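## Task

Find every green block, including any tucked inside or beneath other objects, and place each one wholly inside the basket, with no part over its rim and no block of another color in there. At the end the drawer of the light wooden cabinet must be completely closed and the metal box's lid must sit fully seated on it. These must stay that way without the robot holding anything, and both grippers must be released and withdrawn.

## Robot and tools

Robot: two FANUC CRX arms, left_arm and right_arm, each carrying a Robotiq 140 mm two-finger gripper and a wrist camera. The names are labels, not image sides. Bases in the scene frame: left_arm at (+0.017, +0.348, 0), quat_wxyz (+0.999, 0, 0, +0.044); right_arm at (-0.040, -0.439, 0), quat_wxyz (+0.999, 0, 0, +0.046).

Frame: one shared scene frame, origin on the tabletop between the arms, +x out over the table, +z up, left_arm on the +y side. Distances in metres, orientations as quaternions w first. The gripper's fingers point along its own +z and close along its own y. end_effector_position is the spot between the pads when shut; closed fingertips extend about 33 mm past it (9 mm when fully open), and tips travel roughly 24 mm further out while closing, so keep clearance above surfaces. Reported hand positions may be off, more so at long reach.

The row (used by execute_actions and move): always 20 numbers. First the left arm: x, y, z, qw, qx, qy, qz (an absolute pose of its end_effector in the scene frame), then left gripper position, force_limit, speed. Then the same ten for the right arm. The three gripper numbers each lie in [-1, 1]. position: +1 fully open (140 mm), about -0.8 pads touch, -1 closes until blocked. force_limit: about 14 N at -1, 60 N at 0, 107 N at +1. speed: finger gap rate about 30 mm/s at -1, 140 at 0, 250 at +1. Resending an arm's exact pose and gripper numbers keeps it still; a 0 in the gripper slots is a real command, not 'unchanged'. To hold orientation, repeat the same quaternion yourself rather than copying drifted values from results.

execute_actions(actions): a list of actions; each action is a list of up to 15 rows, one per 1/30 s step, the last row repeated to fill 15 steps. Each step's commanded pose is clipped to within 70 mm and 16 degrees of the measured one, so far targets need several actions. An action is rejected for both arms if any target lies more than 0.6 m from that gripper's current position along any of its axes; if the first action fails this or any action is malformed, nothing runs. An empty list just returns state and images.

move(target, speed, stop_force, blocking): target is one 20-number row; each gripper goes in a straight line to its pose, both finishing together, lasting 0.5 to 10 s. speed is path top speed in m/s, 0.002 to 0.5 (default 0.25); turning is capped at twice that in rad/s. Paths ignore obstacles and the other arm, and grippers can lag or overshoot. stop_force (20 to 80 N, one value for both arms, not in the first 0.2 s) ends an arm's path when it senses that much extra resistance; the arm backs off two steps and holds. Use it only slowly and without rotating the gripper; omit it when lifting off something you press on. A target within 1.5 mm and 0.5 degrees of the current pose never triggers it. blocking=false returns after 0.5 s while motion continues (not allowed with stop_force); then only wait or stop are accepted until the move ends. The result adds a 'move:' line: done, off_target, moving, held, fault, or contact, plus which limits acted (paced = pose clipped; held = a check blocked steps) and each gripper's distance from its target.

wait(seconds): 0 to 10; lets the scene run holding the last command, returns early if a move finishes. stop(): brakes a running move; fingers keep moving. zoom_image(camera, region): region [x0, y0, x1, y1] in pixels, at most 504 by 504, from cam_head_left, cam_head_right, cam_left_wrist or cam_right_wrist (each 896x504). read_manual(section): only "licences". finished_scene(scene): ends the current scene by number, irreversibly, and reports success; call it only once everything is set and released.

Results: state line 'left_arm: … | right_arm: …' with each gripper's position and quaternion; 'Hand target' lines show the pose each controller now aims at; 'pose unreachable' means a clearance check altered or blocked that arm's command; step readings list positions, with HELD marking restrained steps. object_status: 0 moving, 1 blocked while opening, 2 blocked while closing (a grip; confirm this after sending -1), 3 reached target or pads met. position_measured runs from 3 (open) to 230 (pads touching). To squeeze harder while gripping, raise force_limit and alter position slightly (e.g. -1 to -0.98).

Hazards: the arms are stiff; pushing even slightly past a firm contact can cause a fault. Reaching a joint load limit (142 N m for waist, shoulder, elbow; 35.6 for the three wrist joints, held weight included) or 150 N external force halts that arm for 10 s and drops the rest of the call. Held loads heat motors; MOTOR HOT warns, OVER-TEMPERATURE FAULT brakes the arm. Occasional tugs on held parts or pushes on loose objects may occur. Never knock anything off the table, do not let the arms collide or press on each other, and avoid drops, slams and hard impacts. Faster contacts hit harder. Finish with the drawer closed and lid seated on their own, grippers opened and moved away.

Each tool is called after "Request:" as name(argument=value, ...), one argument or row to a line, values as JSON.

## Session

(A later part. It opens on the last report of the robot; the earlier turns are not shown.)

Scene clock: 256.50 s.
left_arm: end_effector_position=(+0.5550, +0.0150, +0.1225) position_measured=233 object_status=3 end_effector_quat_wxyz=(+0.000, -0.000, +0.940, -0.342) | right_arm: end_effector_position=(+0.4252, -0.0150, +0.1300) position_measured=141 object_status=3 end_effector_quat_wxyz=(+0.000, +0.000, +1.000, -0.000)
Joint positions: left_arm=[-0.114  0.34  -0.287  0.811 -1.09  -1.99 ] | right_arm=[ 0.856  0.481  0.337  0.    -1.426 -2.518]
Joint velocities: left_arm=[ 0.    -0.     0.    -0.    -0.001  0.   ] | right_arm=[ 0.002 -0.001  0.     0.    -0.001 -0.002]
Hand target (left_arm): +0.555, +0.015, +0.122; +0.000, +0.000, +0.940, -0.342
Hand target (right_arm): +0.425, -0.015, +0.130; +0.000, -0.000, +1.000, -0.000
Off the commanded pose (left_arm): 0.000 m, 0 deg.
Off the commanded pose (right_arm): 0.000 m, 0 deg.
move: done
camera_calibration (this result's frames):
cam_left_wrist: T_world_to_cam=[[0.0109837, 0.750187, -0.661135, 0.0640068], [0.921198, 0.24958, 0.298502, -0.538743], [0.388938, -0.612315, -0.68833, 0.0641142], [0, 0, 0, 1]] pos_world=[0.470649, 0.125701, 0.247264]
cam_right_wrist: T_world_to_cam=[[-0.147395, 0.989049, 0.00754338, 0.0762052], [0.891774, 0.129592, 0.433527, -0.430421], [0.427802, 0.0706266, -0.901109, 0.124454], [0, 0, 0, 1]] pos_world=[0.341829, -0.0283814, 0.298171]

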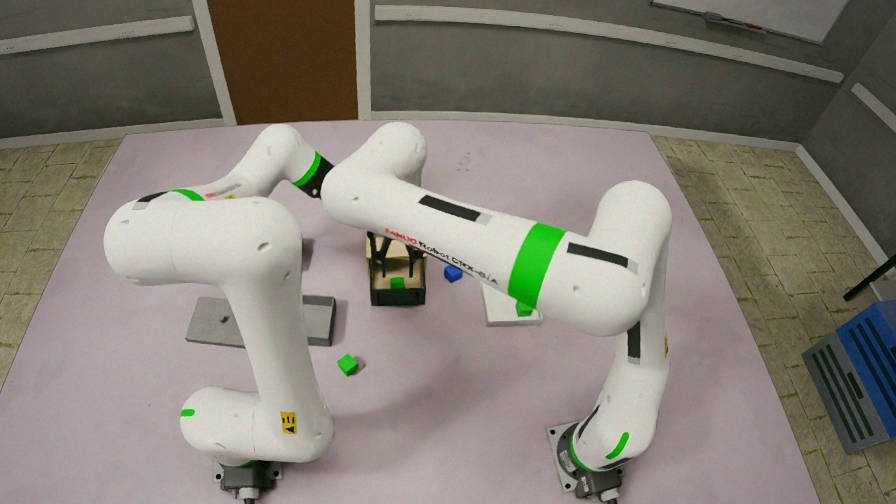

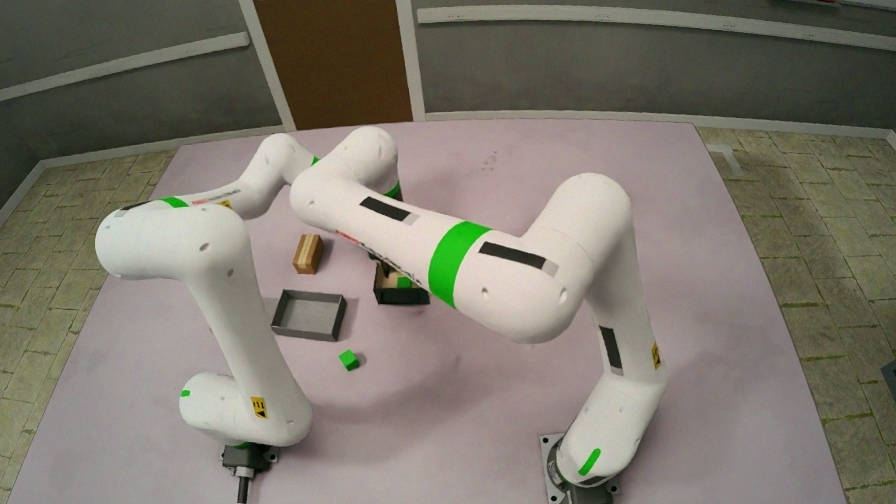

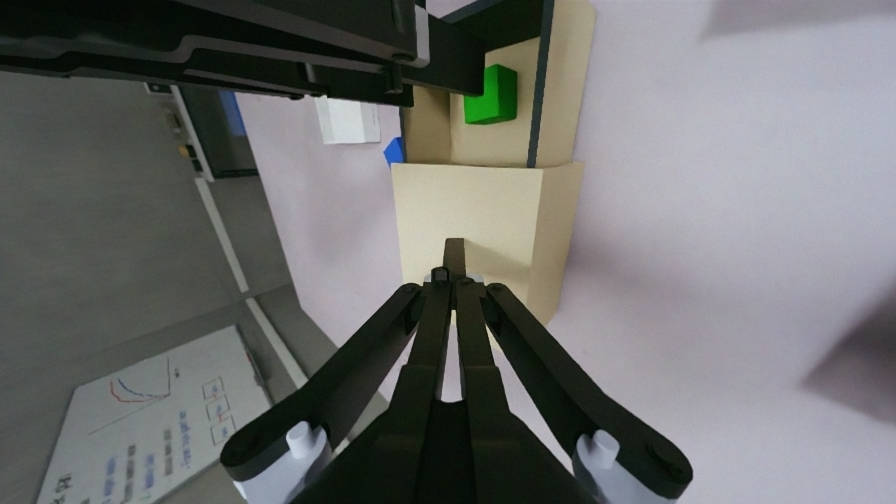

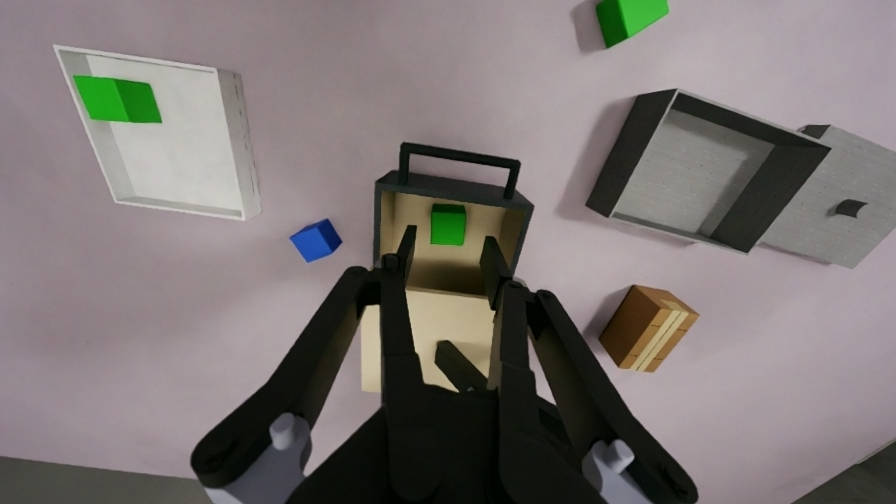

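Centred. Descend, grasp, lift.

Request:
move(
  target=[0.555,0.015,0.1225,0,0,0.94,-0.342,-1,0,0,0.425,-0.017,0.062,0,0,1,0,-0.1,0,0],
  speed=0.12,
)

Request:
move(
  target=[0.555,0.015,0.1225,0,0,0.94,-0.342,-1,0,0,0.425,-0.017,0.062,0,0,1,0,-1,0,0],
)

Request:
move(
  target=[0.555,0.015,0.1225,0,0,0.94,-0.342,-1,0,0,0.425,-0.03,0.15,0,0,1,0,-1,0,0],
  speed=0.2,
)

Scene clock: 267.63 s.
left_arm: end_effector_position=(+0.5550, +0.0150, +0.1225) position_measured=233 object_status=3 end_effector_quat_wxyz=(+0.000, -0.000, +0.940, -0.342) | right_arm: end_effector_position=(+0.4250, -0.0169, +0.0620) position_measured=141 object_status=3 end_effector_quat_wxyz=(-0.000, +0.000, +1.000, +0.000)
Joint positions: left_arm=[-0.114  0.34  -0.287  0.811 -1.09  -1.99 ] | right_arm=[ 0.854  0.515  0.224 -0.    -1.28  -2.516]
Joint velocities: left_arm=[ 0.     0.001 -0.001  0.002  0.001 -0.   ] | right_arm=[ 0.  0. -0. -0. -0. -0.]
Hand target (left_arm): +0.555, +0.015, +0.122; +0.000, -0.000, +0.940, -0.342
Hand target (right_arm): +0.425, -0.017, +0.062; +0.000, +0.000, +1.000, -0.000
Off the commanded pose (left_arm): 0.000 m, 0 deg.
Off the commanded pose (right_arm): 0.000 m, 0 deg.
move: done
camera_calibration (this result's frames):
cam_left_wrist: T_world_to_cam=[[0.0109927, 0.750195, -0.661125, 0.0639973], [0.921199, 0.249568, 0.298508, -0.538741], [0.388935, -0.61231, -0.688336, 0.0641172], [0, 0, 0, 1]] pos_world=[0.470647, 0.125702, 0.247263]
cam_right_wrist: T_world_to_cam=[[-0.147438, 0.989041, 0.00771438, 0.0786434], [0.891886, 0.129575, 0.4333, -0.400568], [0.427552, 0.0707651, -0.901217, 0.0634836], [0, 0, 0, 1]] pos_world=[0.341713, -0.0303704, 0.230172]

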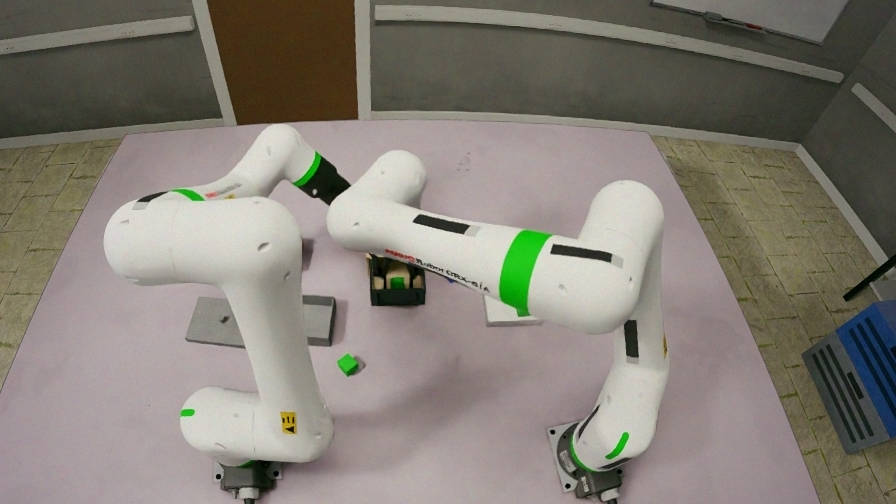

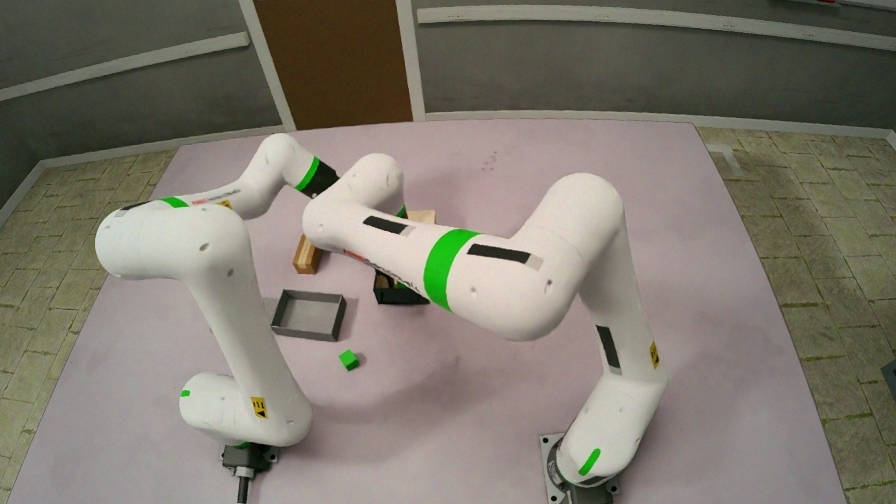

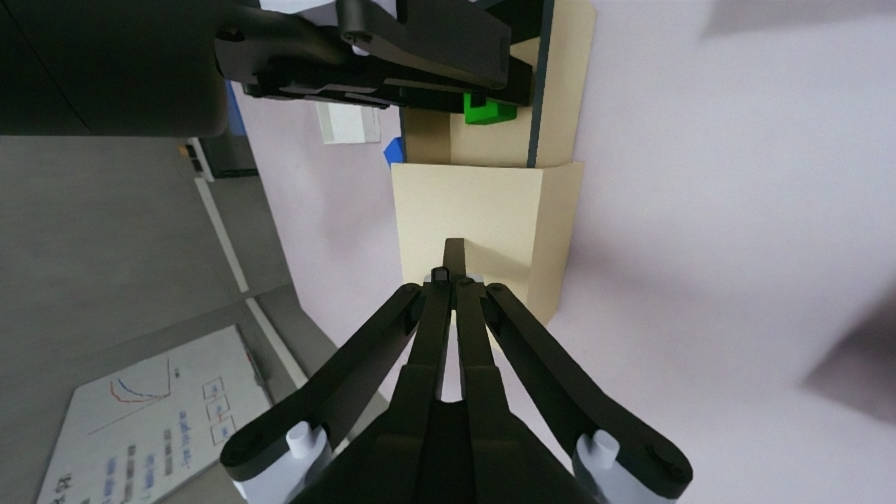

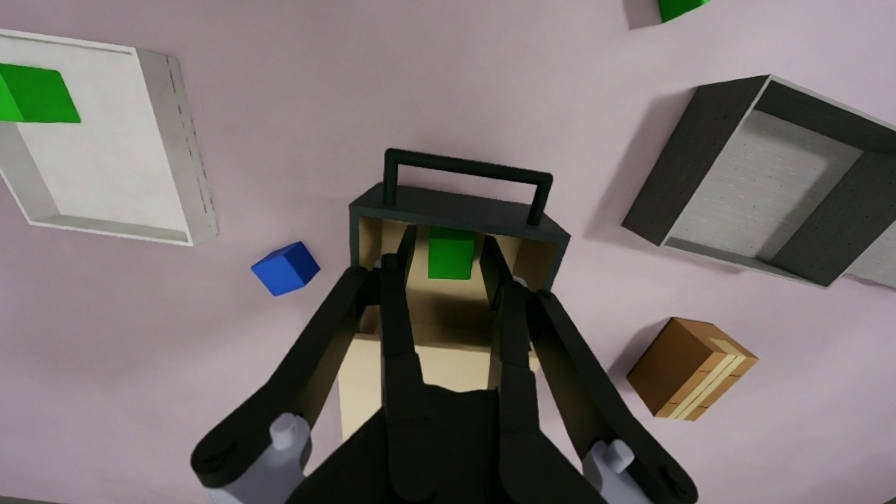

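Scene clock: 268.33 s.
left_arm: end_effector_position=(+0.5550, +0.0150, +0.1225) position_measured=233 object_status=3 end_effector_quat_wxyz=(-0.000, +0.000, +0.940, -0.342) | right_arm: end_effector_position=(+0.4250, -0.0170, +0.0619) position_measured=181 object_status=2 end_effector_quat_wxyz=(-0.000, +0.000, +1.000, -0.000)
Joint positions: left_arm=[-0.114  0.34  -0.287  0.811 -1.09  -1.99 ] | right_arm=[ 0.854  0.515  0.224 -0.    -1.28  -2.516]
Joint velocities: left_arm=[-0.     0.    -0.001  0.     0.002 -0.001] | right_arm=[-0.001 -0.     0.    -0.     0.     0.001]
Hand target (left_arm): +0.555, +0.015, +0.123; -0.000, +0.000, +0.940, -0.342
Hand target (right_arm): +0.425, -0.017, +0.062; -0.000, +0.000, +1.000, -0.000
Off the commanded pose (left_arm): 0.000 m, 0 deg.
Off the commanded pose (right_arm): 0.000 m, 0 deg.
move: done
camera_calibration (this result's frames):
cam_left_wrist: T_world_to_cam=[[0.0110122, 0.750219, -0.661098, 0.0639708], [0.921206, 0.249534, 0.298518, -0.538736], [0.38892, -0.612295, -0.688358, 0.064127], [0, 0, 0, 1]] pos_world=[0.470642, 0.125706, 0.247256]
cam_right_wrist: T_world_to_cam=[[-0.147646, 0.989012, 0.00749621, 0.0788436], [0.891876, 0.129862, 0.433235, -0.400472], [0.427501, 0.0706513, -0.90125, 0.0634362], [0, 0, 0, 1]] pos_world=[0.341693, -0.0304532, 0.230079]

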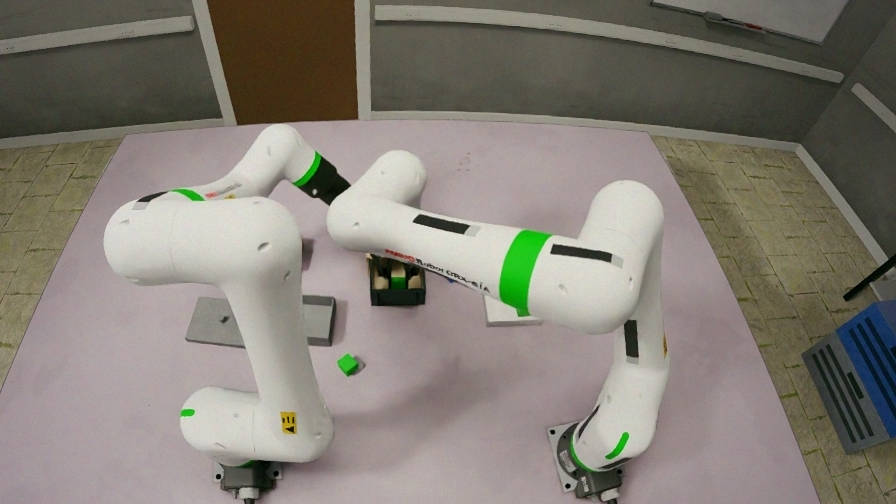

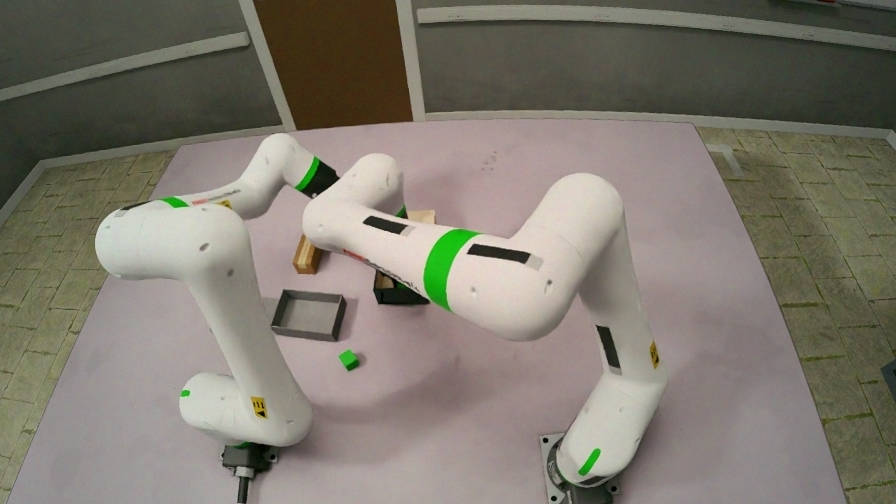

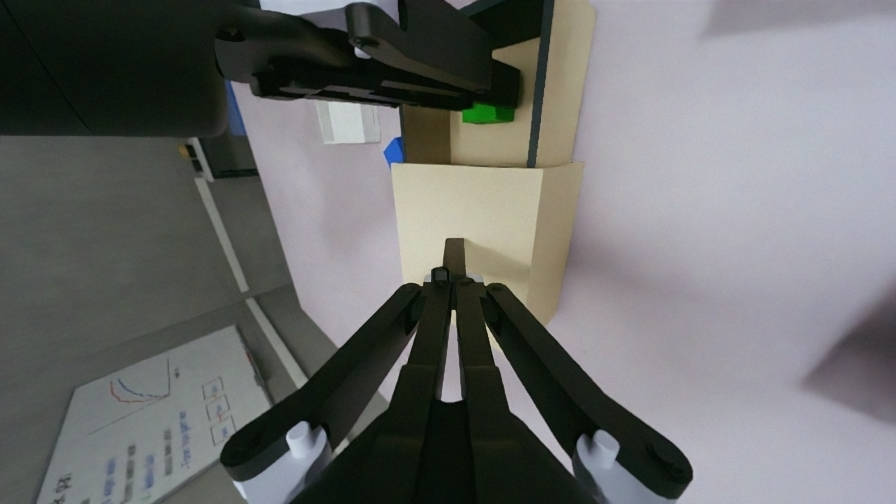

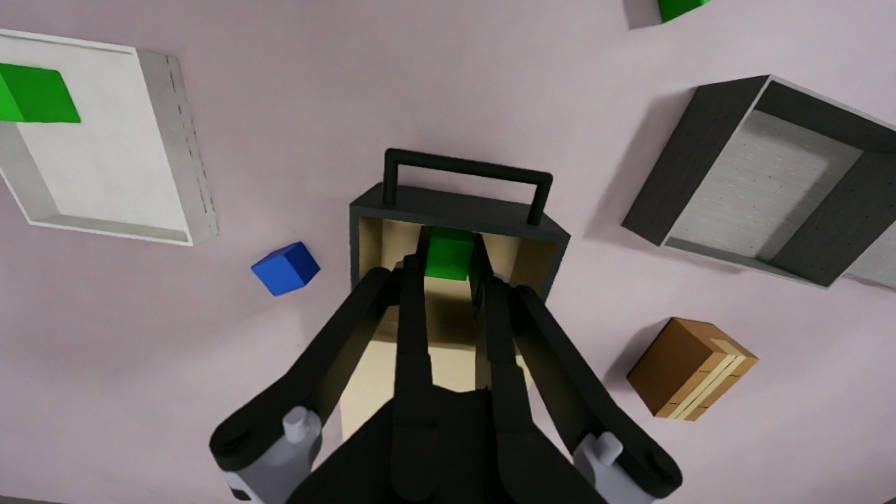

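Scene clock: 269.13 s.
left_arm: end_effector_position=(+0.5550, +0.0150, +0.1225) position_measured=233 object_status=3 end_effector_quat_wxyz=(+0.000, +0.000, +0.940, -0.342) | right_arm: end_effector_position=(+0.4250, -0.0301, +0.1501) position_measured=181 object_status=2 end_effector_quat_wxyz=(+0.000, -0.000, +1.000, +0.000)
Joint positions: left_arm=[-0.114  0.34  -0.287  0.811 -1.09  -1.99 ] | right_arm=[ 0.841  0.448  0.336  0.    -1.459 -2.503]
Joint velocities: left_arm=[0.    0.    0.001 0.    0.002 0.001] | right_arm=[-0.001 -0.     0.002 -0.002 -0.     0.   ]
Hand target (left_arm): +0.555, +0.015, +0.123; -0.000, +0.000, +0.940, -0.342
Hand target (right_arm): +0.425, -0.030, +0.150; -0.000, -0.000, +1.000, +0.000
Off the commanded pose (left_arm): 0.000 m, 0 deg.
Off the commanded pose (right_arm): 0.000 m, 0 deg.
move: done
camera_calibration (this result's frames):
cam_left_wrist: T_world_to_cam=[[0.0110149, 0.750218, -0.661098, 0.0639699], [0.9212, 0.249542, 0.29853, -0.538744], [0.388934, -0.612292, -0.688352, 0.0641226], [0, 0, 0, 1]] pos_world=[0.470646, 0.125709, 0.247261]
cam_right_wrist: T_world_to_cam=[[-0.147911, 0.988971, 0.00768514, 0.0911899], [0.891722, 0.129998, 0.433511, -0.436977], [0.427731, 0.0709742, -0.901116, 0.143754], [0, 0, 0, 1]] pos_world=[0.341662, -0.0435808, 0.318273]

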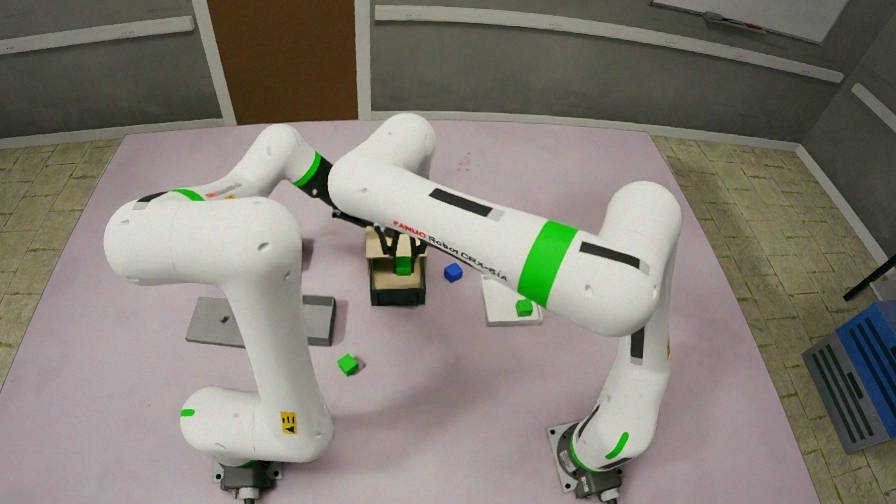

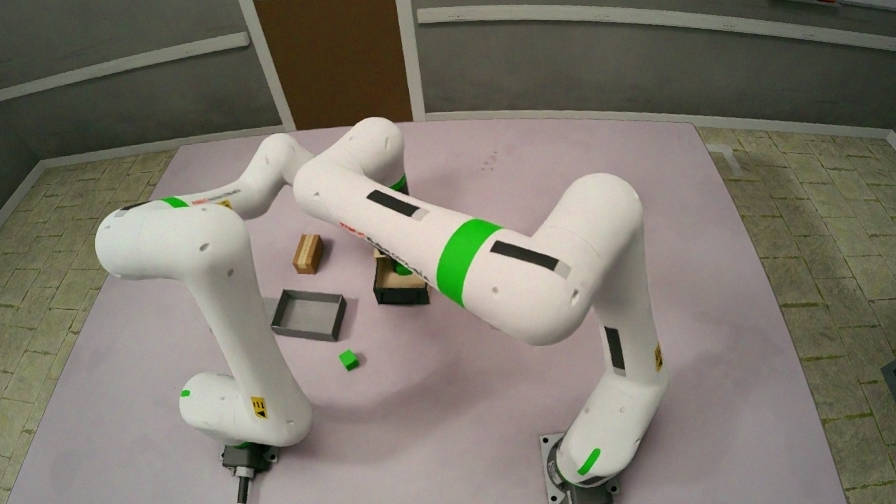

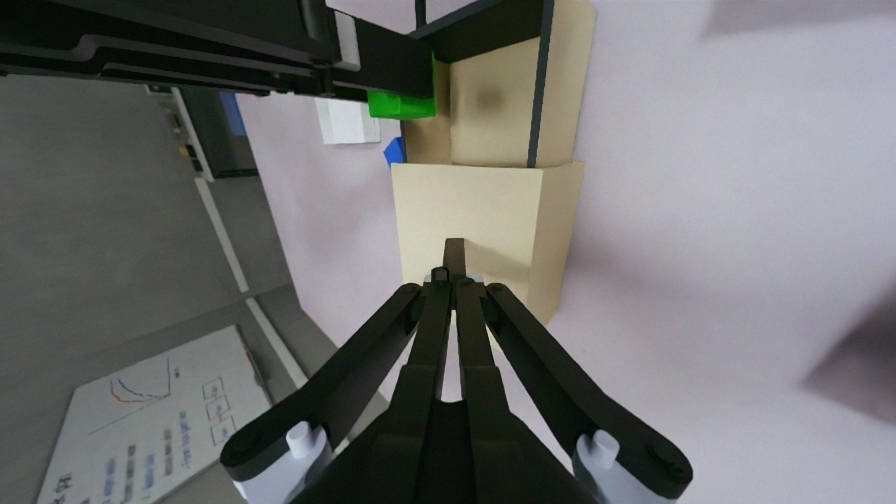

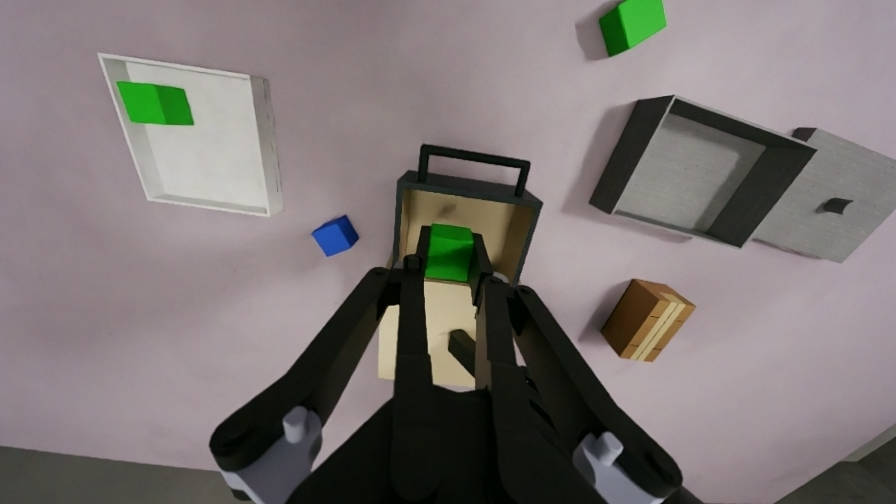

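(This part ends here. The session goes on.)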